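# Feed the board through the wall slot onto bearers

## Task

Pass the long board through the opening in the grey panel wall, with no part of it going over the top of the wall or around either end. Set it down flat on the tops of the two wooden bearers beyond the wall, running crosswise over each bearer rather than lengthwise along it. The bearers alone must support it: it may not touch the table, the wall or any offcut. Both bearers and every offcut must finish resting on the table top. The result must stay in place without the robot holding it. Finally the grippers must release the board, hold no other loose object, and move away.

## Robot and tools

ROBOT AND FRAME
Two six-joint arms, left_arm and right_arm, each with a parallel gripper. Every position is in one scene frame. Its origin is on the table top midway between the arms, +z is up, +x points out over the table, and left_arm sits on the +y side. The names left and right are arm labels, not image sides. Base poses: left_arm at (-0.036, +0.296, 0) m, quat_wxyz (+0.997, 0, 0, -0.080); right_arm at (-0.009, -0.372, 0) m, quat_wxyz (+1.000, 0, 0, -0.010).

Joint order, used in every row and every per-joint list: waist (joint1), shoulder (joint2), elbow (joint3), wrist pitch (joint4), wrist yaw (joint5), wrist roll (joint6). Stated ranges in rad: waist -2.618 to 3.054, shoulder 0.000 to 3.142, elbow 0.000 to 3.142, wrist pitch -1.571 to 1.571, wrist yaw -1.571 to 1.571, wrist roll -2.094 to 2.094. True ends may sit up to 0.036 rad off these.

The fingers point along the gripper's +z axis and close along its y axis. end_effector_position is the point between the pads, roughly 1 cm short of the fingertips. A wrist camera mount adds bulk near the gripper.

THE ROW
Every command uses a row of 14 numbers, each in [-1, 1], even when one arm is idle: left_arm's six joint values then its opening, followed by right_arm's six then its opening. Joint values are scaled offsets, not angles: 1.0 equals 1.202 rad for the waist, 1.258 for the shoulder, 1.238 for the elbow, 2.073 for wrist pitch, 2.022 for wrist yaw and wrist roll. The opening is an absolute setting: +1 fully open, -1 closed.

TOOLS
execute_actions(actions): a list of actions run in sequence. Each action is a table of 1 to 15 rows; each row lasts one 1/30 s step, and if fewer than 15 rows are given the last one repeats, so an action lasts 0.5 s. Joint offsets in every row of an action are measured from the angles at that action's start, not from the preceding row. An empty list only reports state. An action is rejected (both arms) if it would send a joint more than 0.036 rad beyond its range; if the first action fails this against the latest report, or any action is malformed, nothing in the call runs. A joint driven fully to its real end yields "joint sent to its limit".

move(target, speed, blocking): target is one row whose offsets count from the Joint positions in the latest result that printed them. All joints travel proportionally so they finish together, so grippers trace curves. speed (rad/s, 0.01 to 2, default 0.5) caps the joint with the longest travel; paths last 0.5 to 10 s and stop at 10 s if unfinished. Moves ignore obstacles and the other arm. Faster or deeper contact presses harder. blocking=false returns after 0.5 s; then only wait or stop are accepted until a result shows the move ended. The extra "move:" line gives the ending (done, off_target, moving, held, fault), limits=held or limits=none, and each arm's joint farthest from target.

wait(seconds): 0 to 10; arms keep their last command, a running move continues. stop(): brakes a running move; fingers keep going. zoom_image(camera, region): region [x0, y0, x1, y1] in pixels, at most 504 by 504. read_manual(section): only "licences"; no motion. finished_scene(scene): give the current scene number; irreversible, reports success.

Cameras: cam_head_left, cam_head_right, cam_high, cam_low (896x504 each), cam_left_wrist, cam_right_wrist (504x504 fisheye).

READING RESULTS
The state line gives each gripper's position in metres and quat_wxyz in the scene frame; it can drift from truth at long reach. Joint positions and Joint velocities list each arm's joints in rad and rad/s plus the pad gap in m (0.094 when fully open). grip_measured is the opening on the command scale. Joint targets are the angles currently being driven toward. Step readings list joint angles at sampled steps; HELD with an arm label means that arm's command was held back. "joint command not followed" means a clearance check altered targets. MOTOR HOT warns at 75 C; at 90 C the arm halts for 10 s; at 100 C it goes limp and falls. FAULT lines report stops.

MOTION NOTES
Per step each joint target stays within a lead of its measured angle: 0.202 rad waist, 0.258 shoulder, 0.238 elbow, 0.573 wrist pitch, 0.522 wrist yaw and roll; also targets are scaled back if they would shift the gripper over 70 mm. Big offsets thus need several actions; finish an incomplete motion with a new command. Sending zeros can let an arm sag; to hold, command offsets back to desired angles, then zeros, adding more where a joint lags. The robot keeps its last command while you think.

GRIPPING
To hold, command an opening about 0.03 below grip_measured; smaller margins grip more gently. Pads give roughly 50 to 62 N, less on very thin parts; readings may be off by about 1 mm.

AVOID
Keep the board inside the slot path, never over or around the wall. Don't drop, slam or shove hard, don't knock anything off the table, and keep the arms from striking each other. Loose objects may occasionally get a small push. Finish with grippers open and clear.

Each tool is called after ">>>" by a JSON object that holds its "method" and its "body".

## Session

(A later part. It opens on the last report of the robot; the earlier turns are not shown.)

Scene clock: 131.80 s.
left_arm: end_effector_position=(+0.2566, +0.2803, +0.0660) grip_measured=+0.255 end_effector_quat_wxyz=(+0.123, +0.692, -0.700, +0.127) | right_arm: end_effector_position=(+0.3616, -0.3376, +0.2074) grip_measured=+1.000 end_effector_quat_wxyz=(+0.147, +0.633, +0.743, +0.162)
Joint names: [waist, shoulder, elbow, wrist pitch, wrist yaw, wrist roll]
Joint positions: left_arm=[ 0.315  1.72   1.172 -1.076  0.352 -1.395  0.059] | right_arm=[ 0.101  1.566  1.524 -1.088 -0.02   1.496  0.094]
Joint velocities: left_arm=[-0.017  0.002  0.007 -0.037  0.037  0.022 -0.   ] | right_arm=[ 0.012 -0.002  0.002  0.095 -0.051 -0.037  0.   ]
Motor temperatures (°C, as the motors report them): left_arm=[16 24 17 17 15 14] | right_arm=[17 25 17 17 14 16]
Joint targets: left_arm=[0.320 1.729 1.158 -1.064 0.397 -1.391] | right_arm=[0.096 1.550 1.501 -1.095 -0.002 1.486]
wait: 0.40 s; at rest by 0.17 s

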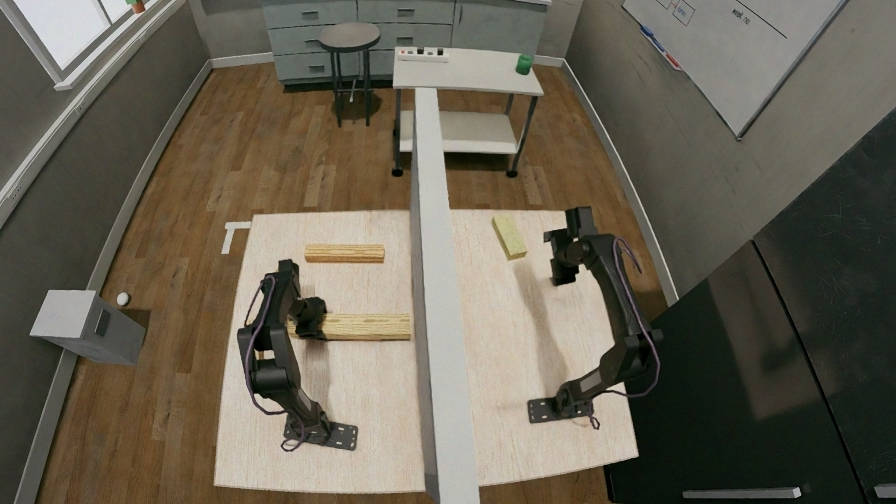

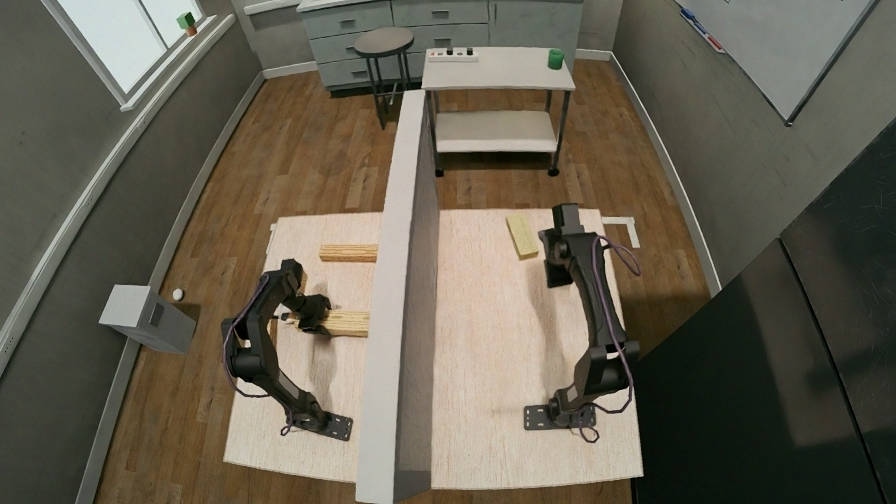

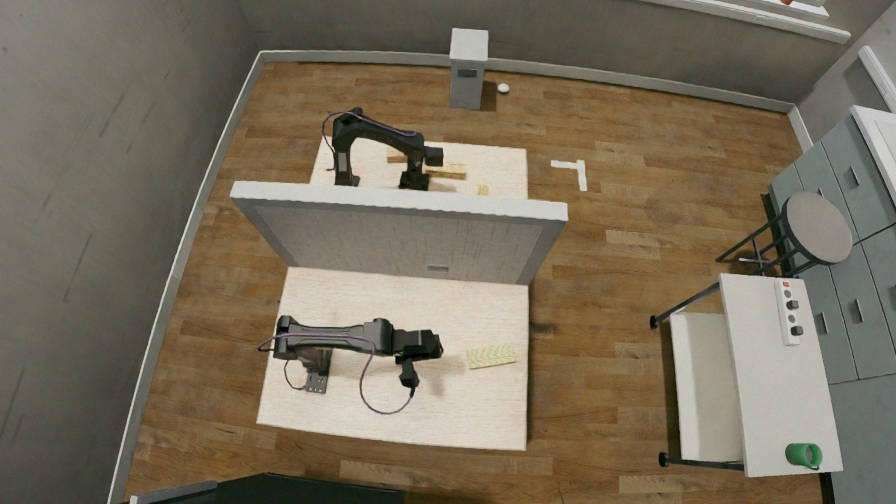

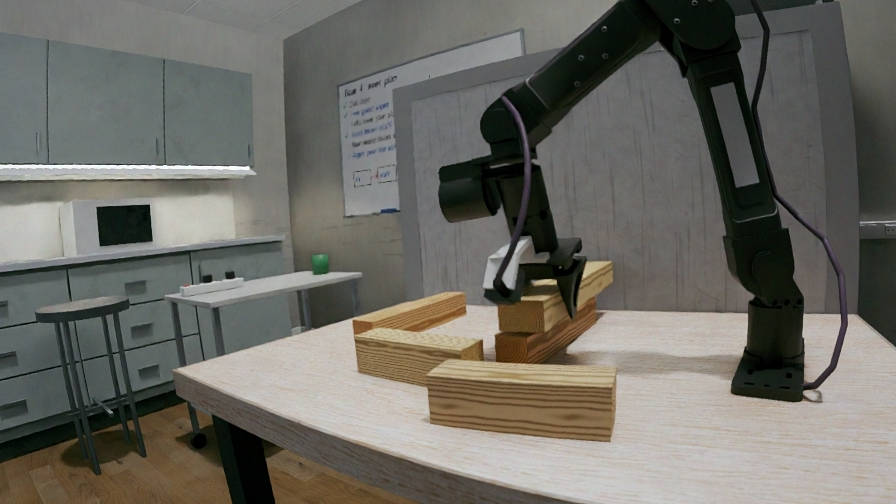

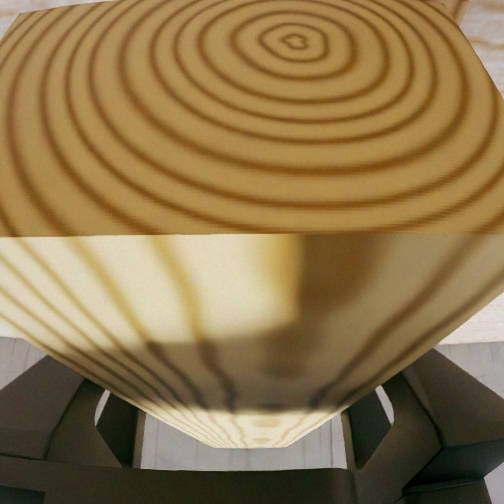

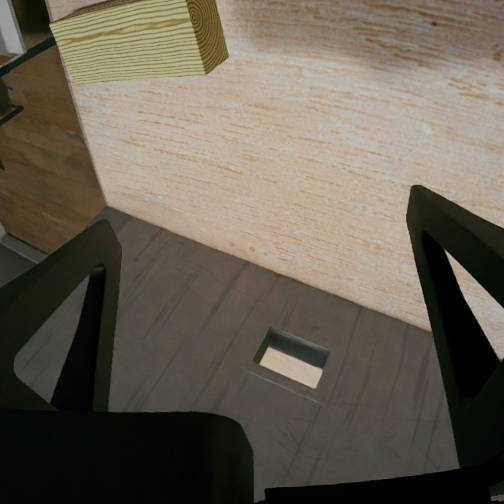

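>>> {"method": "execute_actions", "body": {"actions": [[[0.004,0.002,-0.004,0.002,0.018,0.002,0.15,-0.0042,-0.0127,-0.0186,-0.0034,0.009,-0.005,1],[0.003,-0.002,0.001,0.001,0.014,0.001,0.15,-0.0042,-0.0127,-0.0186,-0.0034,0.009,-0.005,1],[0.002,-0.005,0.004,0,0.010,0,0.15,-0.0042,-0.0127,-0.0186,-0.0034,0.009,-0.005,1],[0.002,-0.006,0.006,0,0.007,0,0.3,-0.0042,-0.0127,-0.0186,-0.0034,0.009,-0.005,1],[0.002,-0.006,0.006,0,0.005,0,0.5,-0.0042,-0.0127,-0.0186,-0.0034,0.009,-0.005,1],[0.002,-0.006,0.006,0,0.005,0,0.8,-0.0042,-0.0127,-0.0186,-0.0034,0.009,-0.005,1],[0.002,-0.006,0.006,0,0.005,0,1,-0.0042,-0.0127,-0.0186,-0.0034,0.009,-0.005,1]]]}}

Scene clock: 133.47 s.
left_arm: end_effector_position=(+0.2566, +0.2797, +0.0662) grip_measured=+1.000 end_effector_quat_wxyz=(+0.124, +0.691, -0.700, +0.128) | right_arm: end_effector_position=(+0.3616, -0.3376, +0.2074) grip_measured=+1.000 end_effector_quat_wxyz=(+0.147, +0.633, +0.743, +0.162)
Joint names: [waist, shoulder, elbow, wrist pitch, wrist yaw, wrist roll]
Joint positions: left_arm=[ 0.315  1.72   1.172 -1.076  0.355 -1.394  0.094] | right_arm=[ 0.101  1.566  1.524 -1.088 -0.02   1.495  0.094]
Joint velocities: left_arm=[ 0.007 -0.017  0.012 -0.007  0.007  0.022  0.   ] | right_arm=[-0.007 -0.022 -0.017 -0.11   0.051  0.007  0.   ]
Motor temperatures (°C, as the motors report them): left_arm=[16 24 17 17 15 14] | right_arm=[17 25 17 17 14 16]
Joint targets: left_arm=[0.317 1.713 1.179 -1.076 0.363 -1.395] | right_arm=[0.096 1.550 1.501 -1.095 -0.002 1.485]
Step readings (joint positions):
0: left_arm=[0.315 1.720 1.172 -1.076 0.352 -1.395] | right_arm=[0.101 1.566 1.524 -1.088 -0.020 1.495]
1: left_arm=[0.315 1.720 1.172 -1.076 0.352 -1.395] | right_arm=[0.101 1.566 1.524 -1.088 -0.020 1.495]
2: left_arm=[0.315 1.720 1.172 -1.076 0.352 -1.395] | right_arm=[0.101 1.566 1.524 -1.088 -0.020 1.495]
4: left_arm=[0.315 1.720 1.172 -1.076 0.352 -1.394] | right_arm=[0.101 1.566 1.524 -1.088 -0.020 1.495]
8: left_arm=[0.315 1.720 1.172 -1.076 0.354 -1.394] | right_arm=[0.101 1.566 1.524 -1.088 -0.020 1.495]
15: Joint positions above

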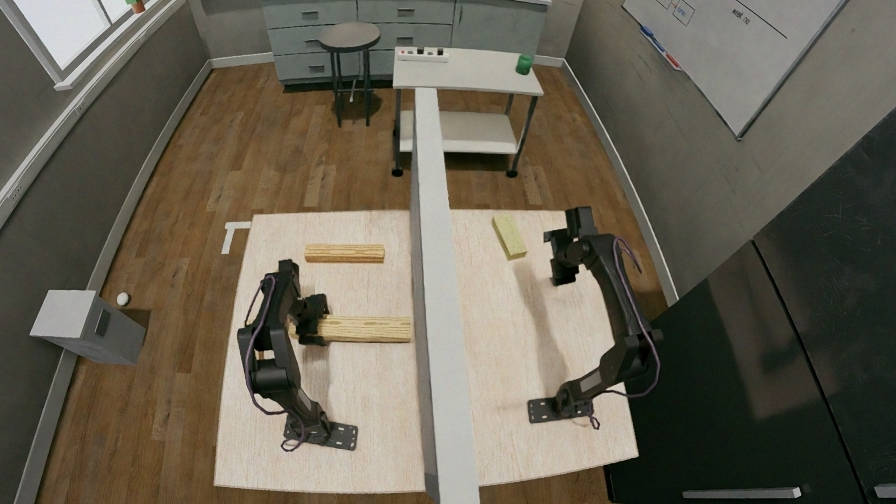

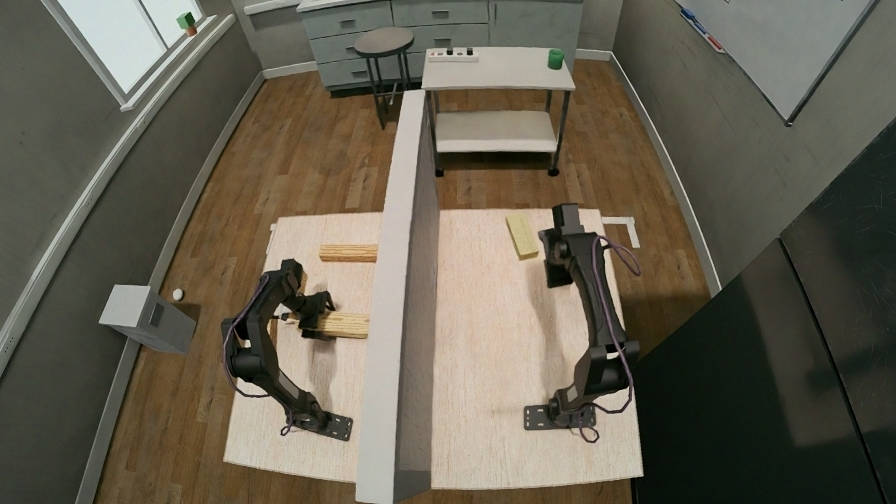

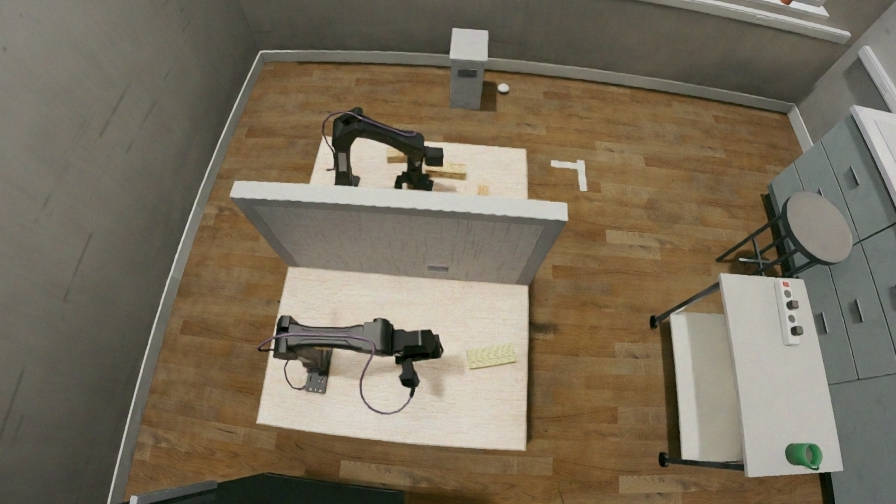

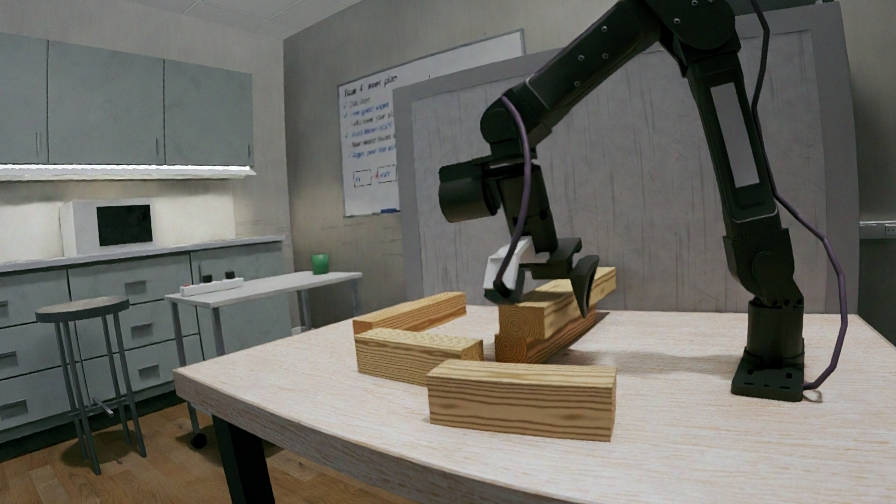

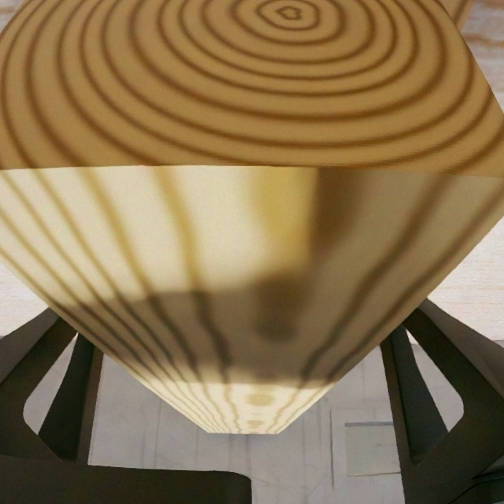

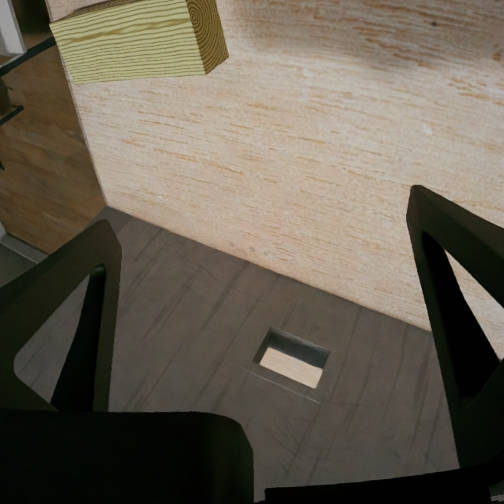

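>>> {"method": "zoom_image", "body": {"camera": "cam_low", "region": [420, 220, 640, 390]}}

>>> {"method": "zoom_image", "body": {"camera": "cam_head_left", "region": [230, 230, 450, 390]}}

Region (420, 220, 640, 390) of cam_low's 896x504 image, scaled by 2.291, with more detail than that image has; it fills the top 389 rows of this view, and the rest is white.

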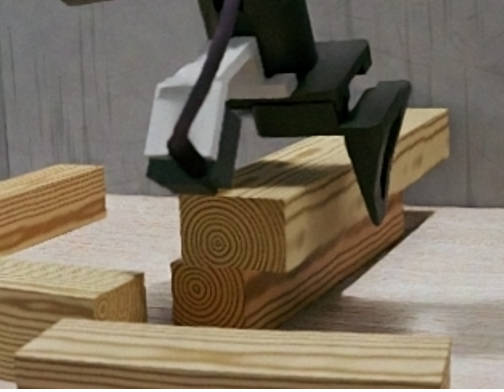

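Region (230, 230, 450, 390) of cam_head_left's 896x504 image, scaled by 2.291, with more detail than that image has; it fills the top 367 rows of this view, and the rest is white.

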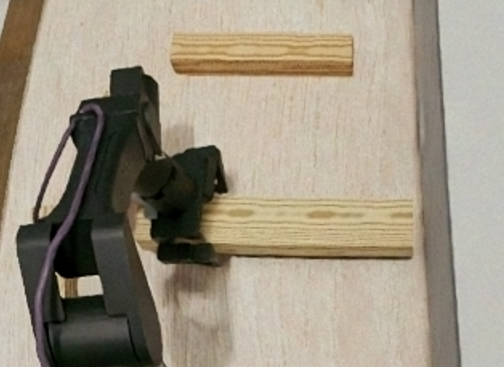

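>>> {"method": "move", "body": {"target": [-0.3856,-0.0057,0.0953,-0.0203,-0.183,-0.2410,1,-0.0042,-0.0127,-0.0186,-0.0034,0.009,-0.005,1], "speed": 0.45}}

Scene clock: 137.93 s.
left_arm: end_effector_position=(+0.2581, +0.2030, +0.0762) grip_measured=+1.000 end_effector_quat_wxyz=(-0.002, +0.706, -0.708, +0.006) | right_arm: end_effector_position=(+0.3616, -0.3376, +0.2074) grip_measured=+1.000 end_effector_quat_wxyz=(+0.147, +0.633, +0.743, +0.162)
Joint names: [waist, shoulder, elbow, wrist pitch, wrist yaw, wrist roll]
Joint positions: left_arm=[-0.147  1.72   1.26  -1.098  0.003 -1.876  0.094] | right_arm=[ 0.101  1.566  1.524 -1.088 -0.02   1.495  0.094]
Joint velocities: left_arm=[ 0.002 -0.022 -0.002  0.022  0.007 -0.022  0.   ] | right_arm=[-0.002 -0.007  0.022  0.051  0.007  0.007  0.   ]
Motor temperatures (°C, as the motors report them): left_arm=[16 23 17 17 15 14] | right_arm=[17 25 16 18 14 16]
Joint targets: left_arm=[-0.148 1.713 1.290 -1.118 -0.015 -1.881] | right_arm=[0.096 1.550 1.501 -1.095 -0.002 1.485]
move: off_target (left_arm, right_arm); limits=none; left_arm: farthest joint: the elbow, 0.030 radians from its target (0.118 radians at the start); right_arm: farthest joint: the elbow, 0.023 radians from its target (0.023 radians at the start)

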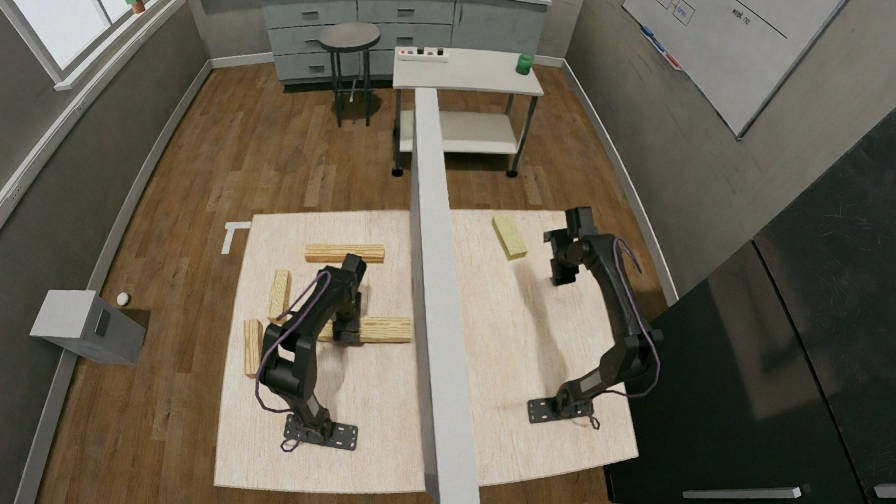

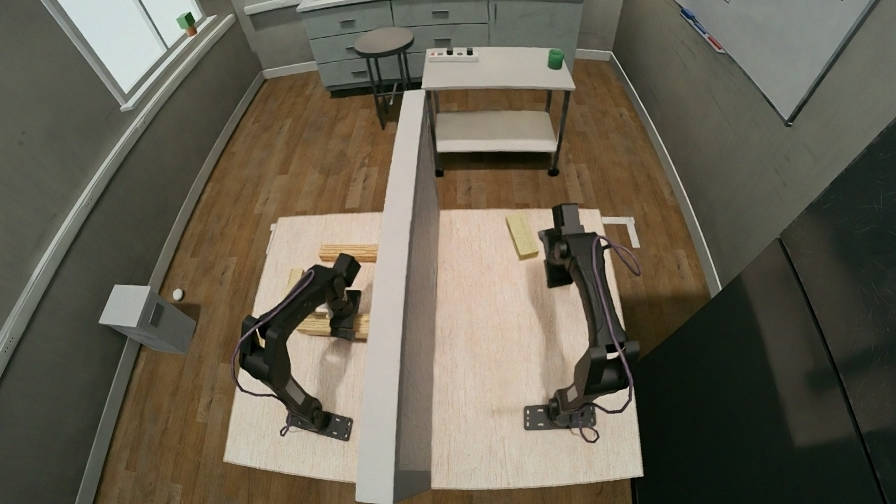

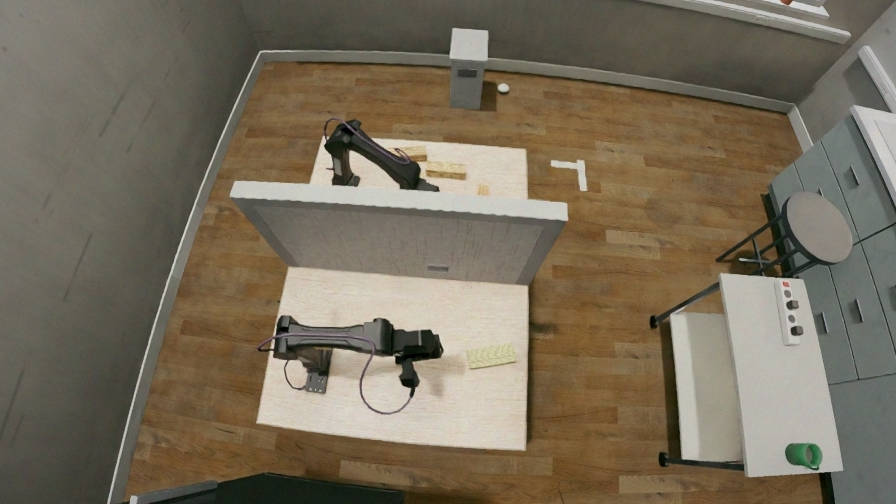

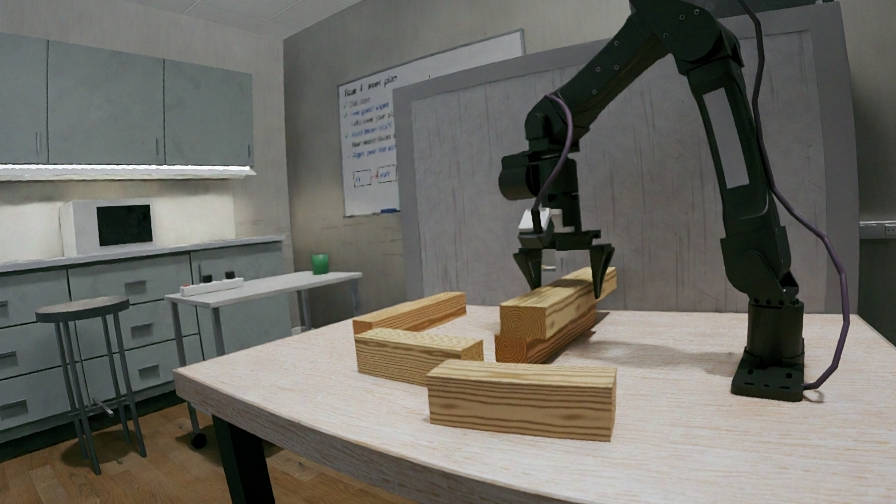

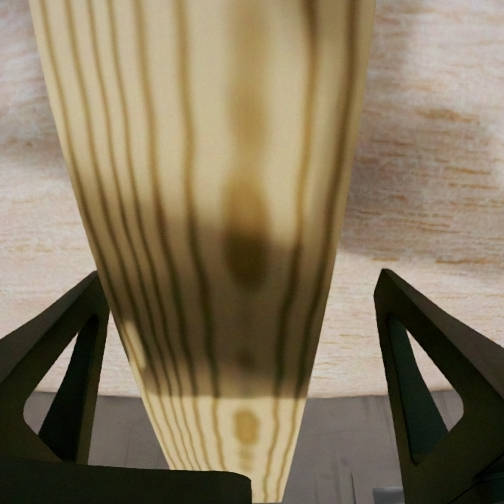

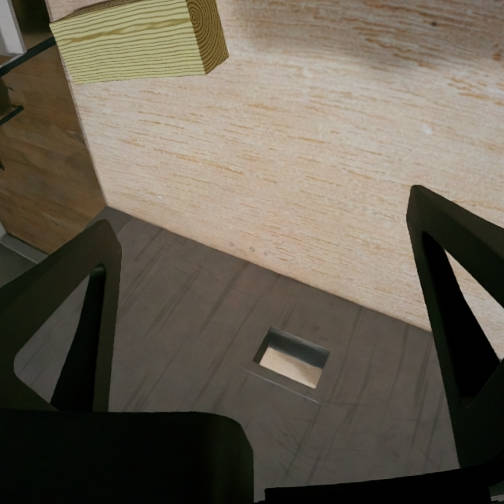

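>>> {"method": "execute_actions", "body": {"actions": [[[-0.0008,-0.0056,0.0242,-0.013,-0.0089,-0.0025,1,-0.0042,-0.0127,-0.0186,-0.0034,0.009,-0.005,1],[-0.0008,-0.0056,0.0242,-0.017,-0.0089,-0.0025,1,-0.0042,-0.0127,-0.0186,-0.0034,0.009,-0.005,1],[-0.0008,-0.0056,0.0242,-0.0203,-0.0089,-0.0025,1,-0.0042,-0.0127,-0.0186,-0.0034,0.009,-0.005,1],[-0.0008,-0.0056,0.0242,-0.0203,-0.0089,-0.0025,0.8,-0.0042,-0.0127,-0.0186,-0.0034,0.009,-0.005,1],[-0.0008,-0.0056,0.0242,-0.0203,-0.0089,-0.0025,0.65,-0.0042,-0.0127,-0.0186,-0.0034,0.009,-0.005,1],[-0.0008,-0.0056,0.0242,-0.0203,-0.0089,-0.0025,0.5,-0.0042,-0.0127,-0.0186,-0.0034,0.009,-0.005,1],[-0.0008,-0.0056,0.0242,-0.0203,-0.0089,-0.0025,0.4,-0.0042,-0.0127,-0.0186,-0.0034,0.009,-0.005,1]]]}}

Scene clock: 139.20 s.
left_arm: end_effector_position=(+0.2531, +0.2048, +0.0762) grip_measured=+0.401 end_effector_quat_wxyz=(+0.003, +0.706, -0.708, -0.003) | right_arm: end_effector_position=(+0.3616, -0.3376, +0.2074) grip_measured=+1.000 end_effector_quat_wxyz=(+0.147, +0.633, +0.743, +0.162)
Joint names: [waist, shoulder, elbow, wrist pitch, wrist yaw, wrist roll]
Joint positions: left_arm=[-0.147  1.72   1.26  -1.119  0.002 -1.876  0.066] | right_arm=[ 0.101  1.566  1.524 -1.088 -0.02   1.495  0.094]
Joint velocities: left_arm=[-0.017 -0.002 -0.007 -0.066 -0.022 -0.022 -0.001] | right_arm=[-0.017  0.002  0.007  0.007  0.022 -0.022  0.   ]
Motor temperatures (°C, as the motors report them): left_arm=[16 23 17 17 15 14] | right_arm=[17 25 16 18 14 16]
Joint targets: left_arm=[-0.148 1.713 1.290 -1.140 -0.015 -1.881] | right_arm=[0.096 1.550 1.501 -1.095 -0.002 1.485]
Step readings (joint positions):
0: left_arm=[-0.147 1.720 1.260 -1.098 0.002 -1.876] | right_arm=[0.101 1.566 1.524 -1.088 -0.020 1.495]
1: left_arm=[-0.147 1.720 1.260 -1.098 0.002 -1.876] | right_arm=[0.101 1.566 1.524 -1.088 -0.020 1.495]
2: left_arm=[-0.147 1.720 1.260 -1.100 0.002 -1.876] | right_arm=[0.101 1.566 1.524 -1.088 -0.020 1.495]
4: left_arm=[-0.147 1.720 1.260 -1.107 0.002 -1.876] | right_arm=[0.101 1.566 1.524 -1.088 -0.020 1.495]
8: left_arm=[-0.147 1.720 1.260 -1.116 0.002 -1.876] | right_arm=[0.101 1.566 1.524 -1.088 -0.020 1.495]
15: Joint positions above

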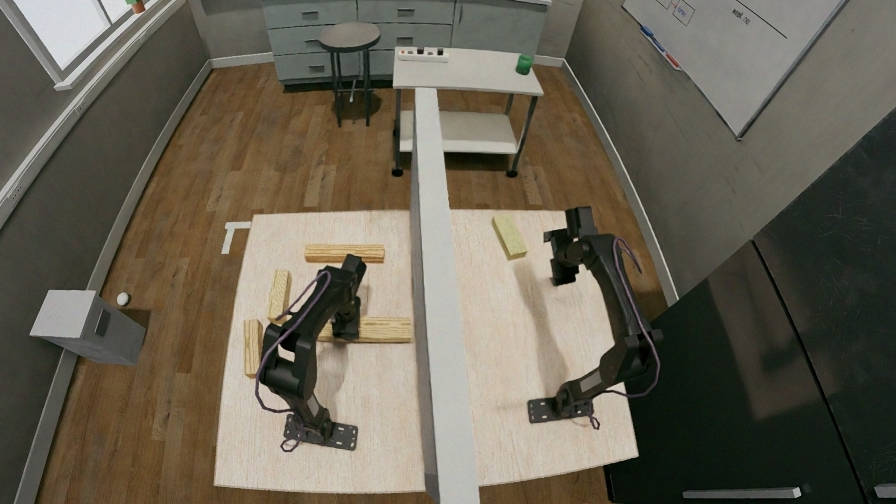

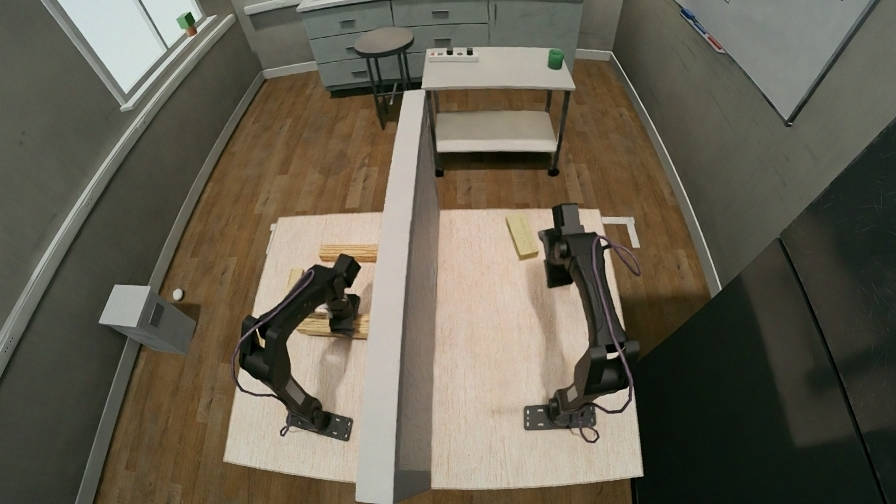

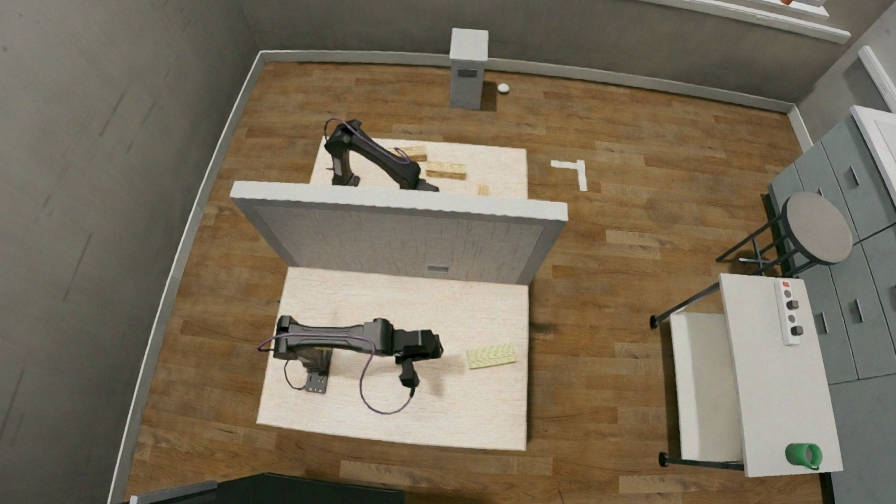

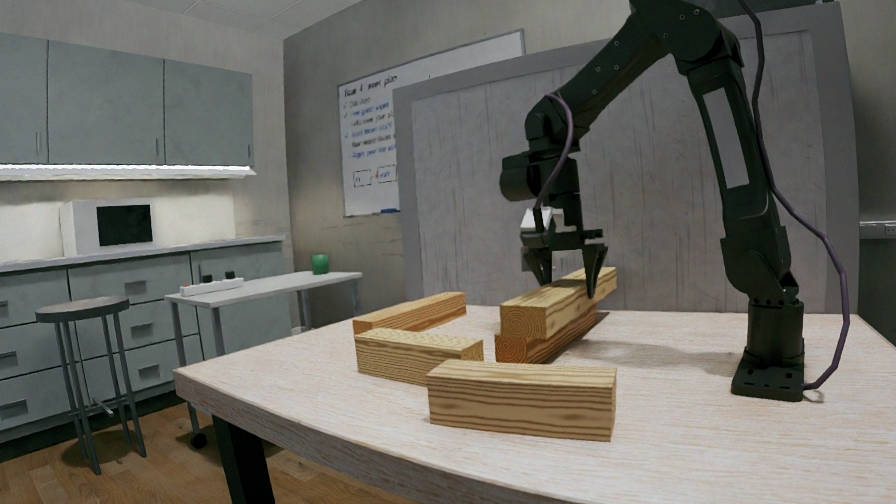

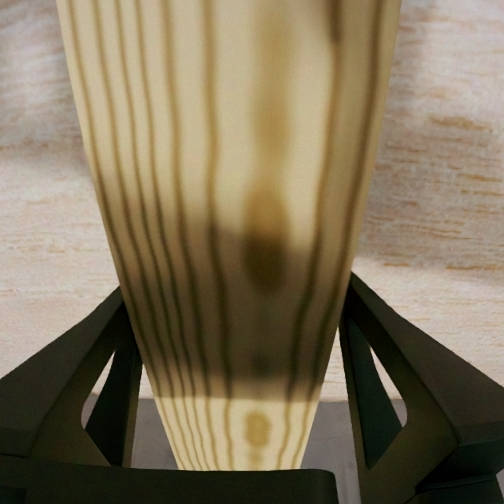

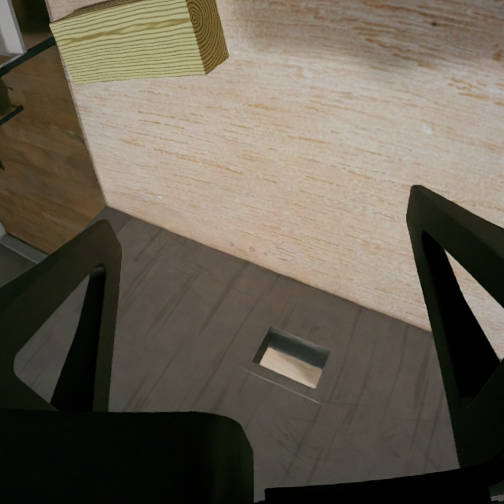

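>>> {"method": "zoom_image", "body": {"camera": "cam_low", "region": [460, 200, 660, 370]}}

Region (460, 200, 660, 370) of cam_low's 896x504 image, scaled by 2.520, with more detail than that image has; it fills the top 428 rows of this view, and the rest is white.

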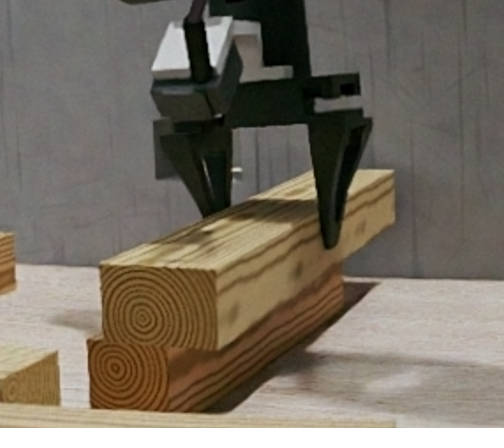

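>>> {"method": "execute_actions", "body": {"actions": [[[-0.0008,-0.0056,0.0242,-0.0101,-0.004,-0.001,0.3,-0.0042,-0.0127,-0.0186,-0.0034,0.009,-0.005,1],[-0.0008,-0.0056,0.0242,-0.0101,-0.002,0,0.22,-0.0042,-0.0127,-0.0186,-0.0034,0.009,-0.005,1],[-0.0008,-0.0056,0.0242,-0.0101,0,0,0.15,-0.0042,-0.0127,-0.0186,-0.0034,0.009,-0.005,1],[-0.0008,-0.0056,0.0242,-0.0101,0,0,0.15,-0.0042,-0.0127,-0.0186,-0.0034,0.009,-0.005,1],[-0.0008,-0.0056,0.0242,-0.0101,0,0,0.15,-0.0042,-0.0127,-0.0186,-0.0034,0.009,-0.005,1],[-0.0008,-0.0056,0.0242,-0.0101,0,0,0.15,-0.0042,-0.0127,-0.0186,-0.0034,0.009,-0.005,1],[-0.0008,-0.0106,0.0336,-0.0159,0,0,0.15,-0.0042,-0.0127,-0.0186,-0.0034,0.009,-0.005,1],[-0.0008,-0.0157,0.0430,-0.0217,0,0,0.15,-0.0042,-0.0127,-0.0186,-0.0034,0.009,-0.005,1],[-0.0008,-0.0207,0.0525,-0.0275,0,0,0.15,-0.0042,-0.0127,-0.0186,-0.0034,0.009,-0.005,1],[-0.0008,-0.0257,0.0619,-0.0333,0,0,0.15,-0.0042,-0.0127,-0.0186,-0.0034,0.009,-0.005,1],[-0.0008,-0.0308,0.0713,-0.0390,0,0,0.15,-0.0042,-0.0127,-0.0186,-0.0034,0.009,-0.005,1],[-0.0008,-0.0358,0.0807,-0.0448,0,0,0.15,-0.0042,-0.0127,-0.0186,-0.0034,0.009,-0.005,1],[-0.0008,-0.0408,0.0902,-0.0506,0,0,0.15,-0.0042,-0.0127,-0.0186,-0.0034,0.009,-0.005,1],[-0.0008,-0.0459,0.0996,-0.0564,0,0,0.15,-0.0042,-0.0127,-0.0186,-0.0034,0.009,-0.005,1],[-0.0008,-0.0509,0.1090,-0.0622,0,0,0.15,-0.0042,-0.0127,-0.0186,-0.0034,0.009,-0.005,1]]]}}

>>> {"method": "wait", "body": {"seconds": 0.5}}

Scene clock: 141.17 s.
left_arm: end_effector_position=(+0.2580, +0.2031, +0.0961) grip_measured=+0.255 end_effector_quat_wxyz=(-0.000, +0.706, -0.708, +0.003) | right_arm: end_effector_position=(+0.3616, -0.3376, +0.2074) grip_measured=+1.000 end_effector_quat_wxyz=(+0.147, +0.633, +0.743, +0.162)
Joint names: [waist, shoulder, elbow, wrist pitch, wrist yaw, wrist roll]
Joint positions: left_arm=[-0.147  1.712  1.331 -1.183  0.002 -1.876  0.059] | right_arm=[ 0.101  1.566  1.524 -1.088 -0.02   1.495  0.094]
Joint velocities: left_arm=[ 0.007 -0.149  0.354 -0.286 -0.037  0.007  0.001] | right_arm=[-0.007  0.002  0.012  0.037 -0.022  0.051  0.   ]
Motor temperatures (°C, as the motors report them): left_arm=[16 22 18 17 15 14] | right_arm=[17 24 16 18 14 16]
Joint targets: left_arm=[-0.148 1.656 1.395 -1.249 0.002 -1.876] | right_arm=[0.096 1.550 1.501 -1.095 -0.002 1.485]
Step readings (joint positions):
0: left_arm=[-0.147 1.720 1.260 -1.120 0.002 -1.876] | right_arm=[0.101 1.566 1.524 -1.088 -0.020 1.495]
1: left_arm=[-0.147 1.720 1.260 -1.123 0.002 -1.876] | right_arm=[0.101 1.566 1.524 -1.088 -0.020 1.495]
2: left_arm=[-0.147 1.720 1.260 -1.125 0.002 -1.877] | right_arm=[0.101 1.566 1.524 -1.088 -0.020 1.495]
4: left_arm=[-0.147 1.720 1.260 -1.125 0.002 -1.876] | right_arm=[0.101 1.566 1.524 -1.088 -0.020 1.495]
8: left_arm=[-0.147 1.720 1.263 -1.127 0.002 -1.876] | right_arm=[0.101 1.566 1.524 -1.088 -0.020 1.495]
15: Joint positions above

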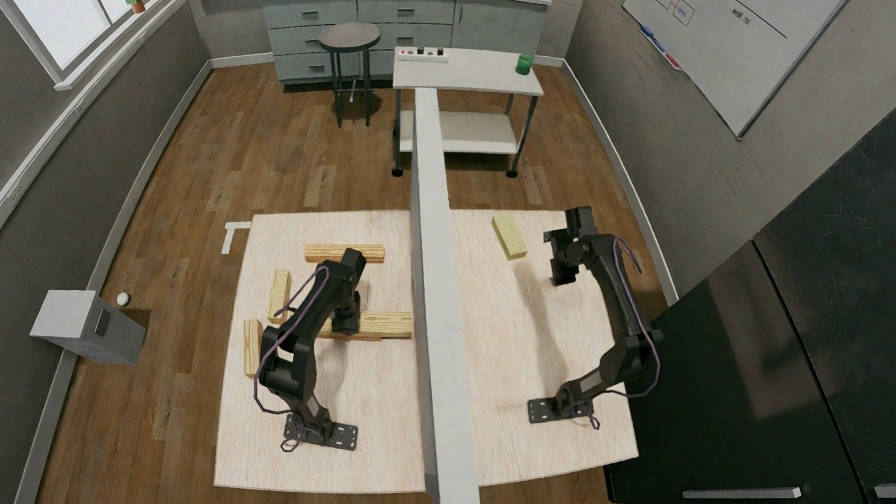

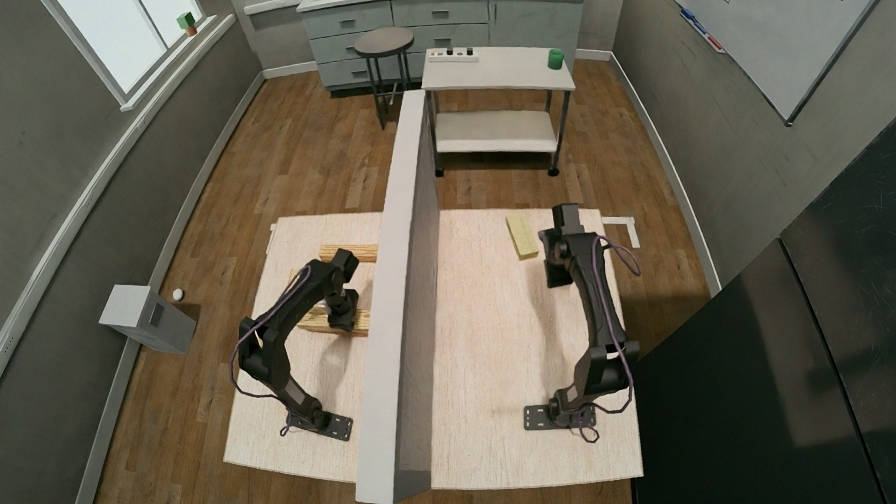

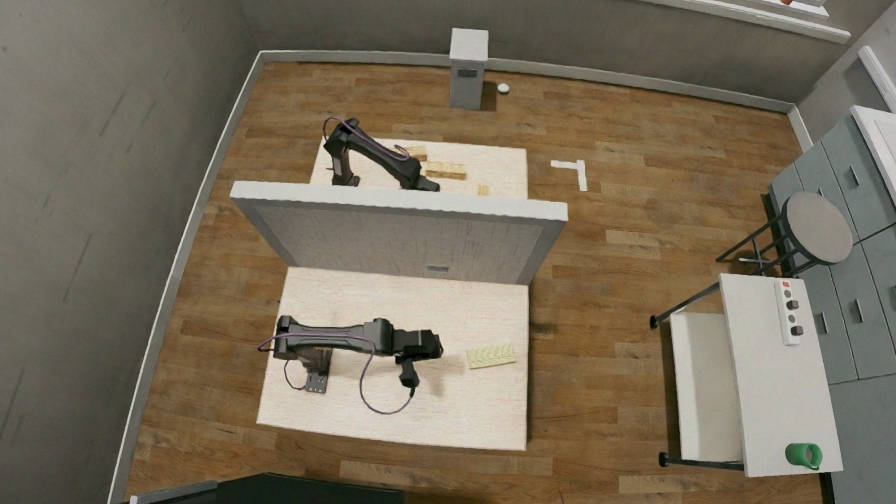

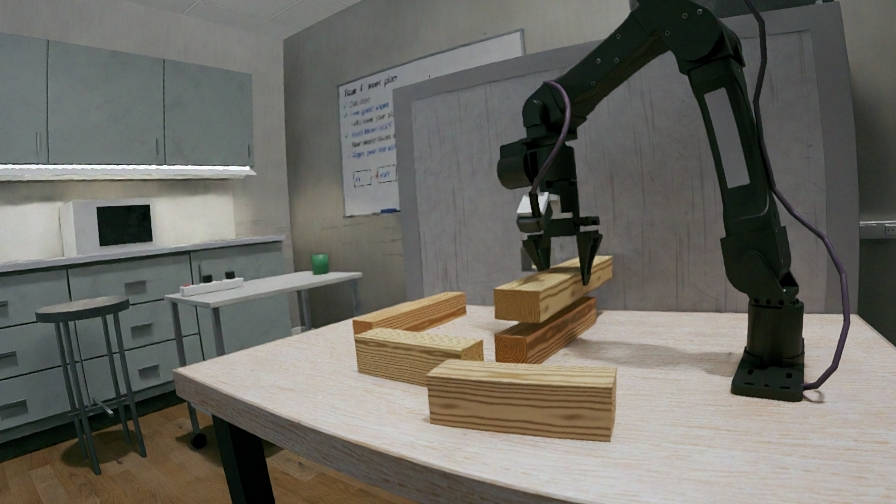

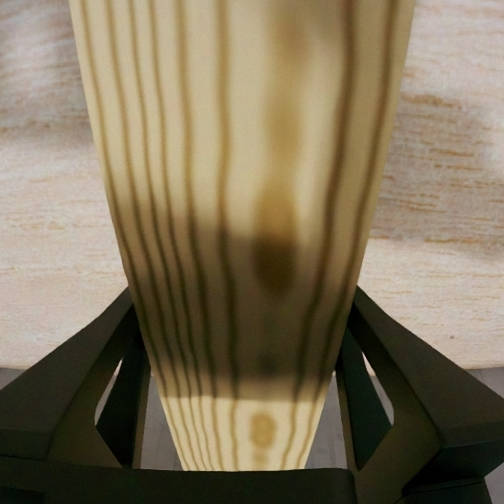

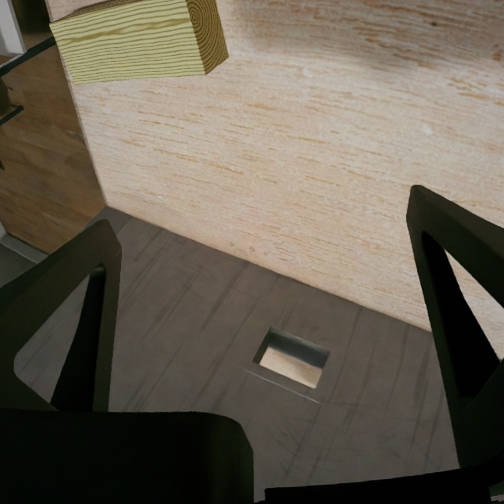

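Scene clock: 141.67 s.
left_arm: end_effector_position=(+0.2561, +0.2037, +0.1111) grip_measured=+0.255 end_effector_quat_wxyz=(-0.004, +0.706, -0.708, +0.009) | right_arm: end_effector_position=(+0.3616, -0.3376, +0.2074) grip_measured=+1.000 end_effector_quat_wxyz=(+0.147, +0.633, +0.743, +0.162)
Joint names: [waist, shoulder, elbow, wrist pitch, wrist yaw, wrist roll]
Joint positions: left_arm=[-0.147  1.686  1.361 -1.226  0.002 -1.876  0.059] | right_arm=[ 0.101  1.566  1.524 -1.088 -0.02   1.495  0.094]
Joint velocities: left_arm=[-0.027 -0.007 -0.007 -0.007  0.022  0.022 -0.   ] | right_arm=[-0.037 -0.002 -0.002 -0.081 -0.037 -0.007  0.   ]
Motor temperatures (°C, as the motors report them): left_arm=[16 22 18 17 15 14] | right_arm=[17 24 16 18 14 16]
Joint targets: left_arm=[-0.148 1.656 1.395 -1.248 0.002 -1.876] | right_arm=[0.096 1.550 1.501 -1.095 -0.002 1.485]
wait: 0.50 s; no rest

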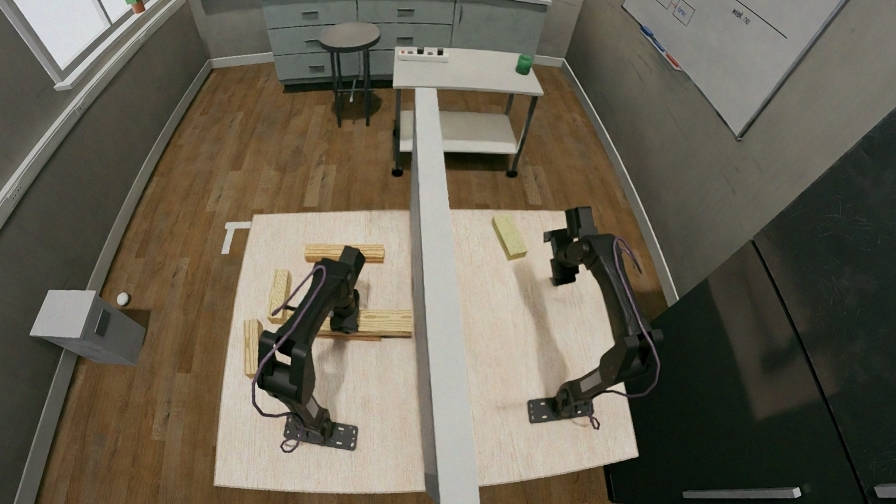

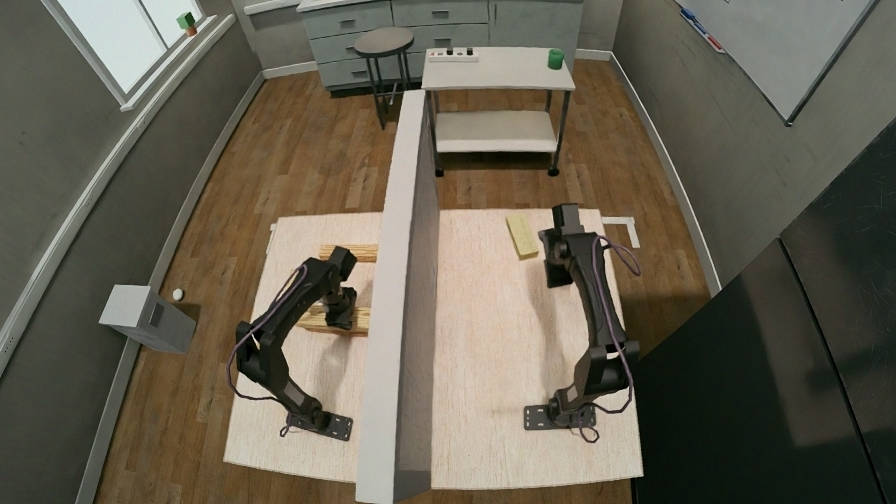

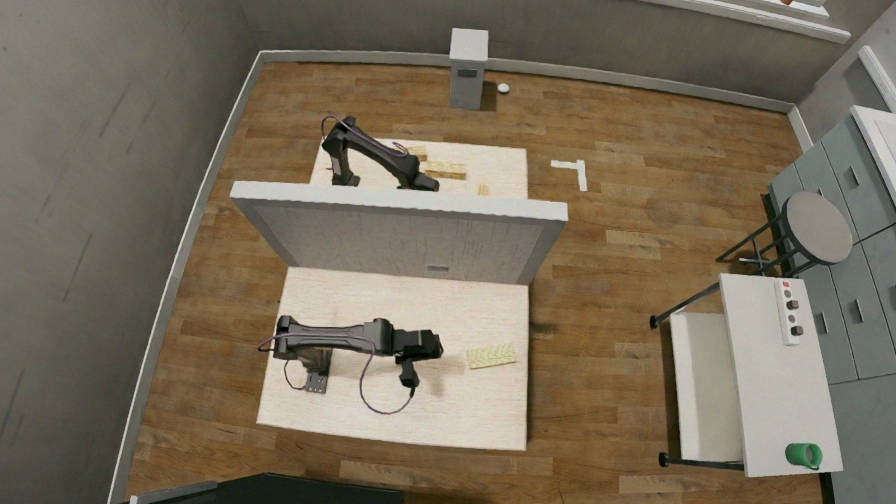

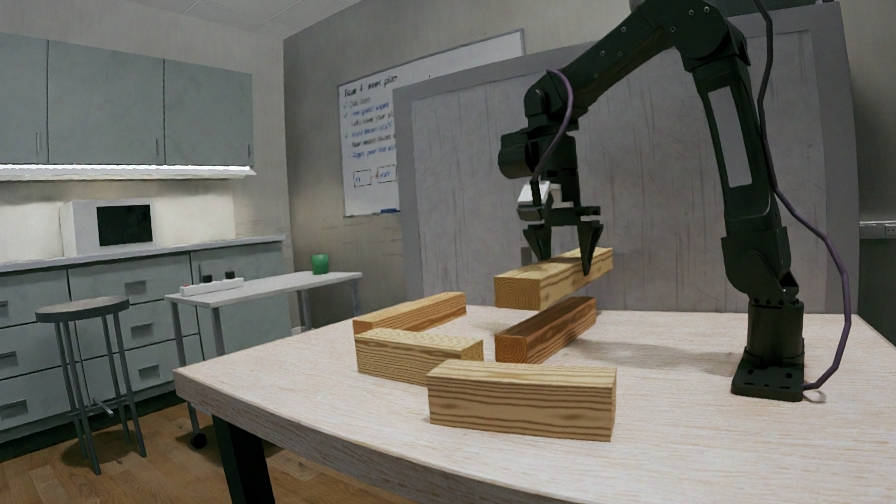

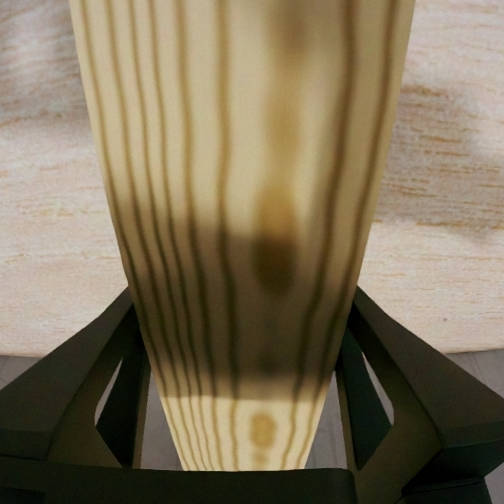

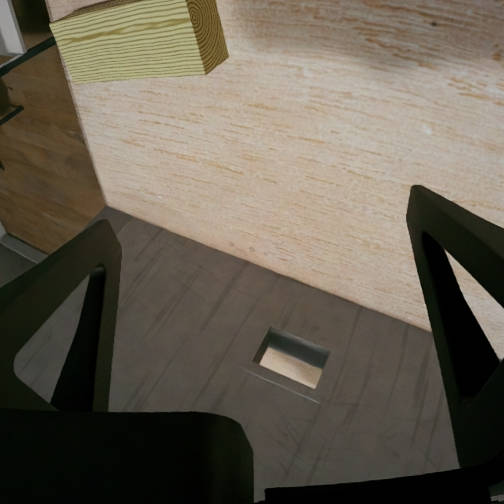

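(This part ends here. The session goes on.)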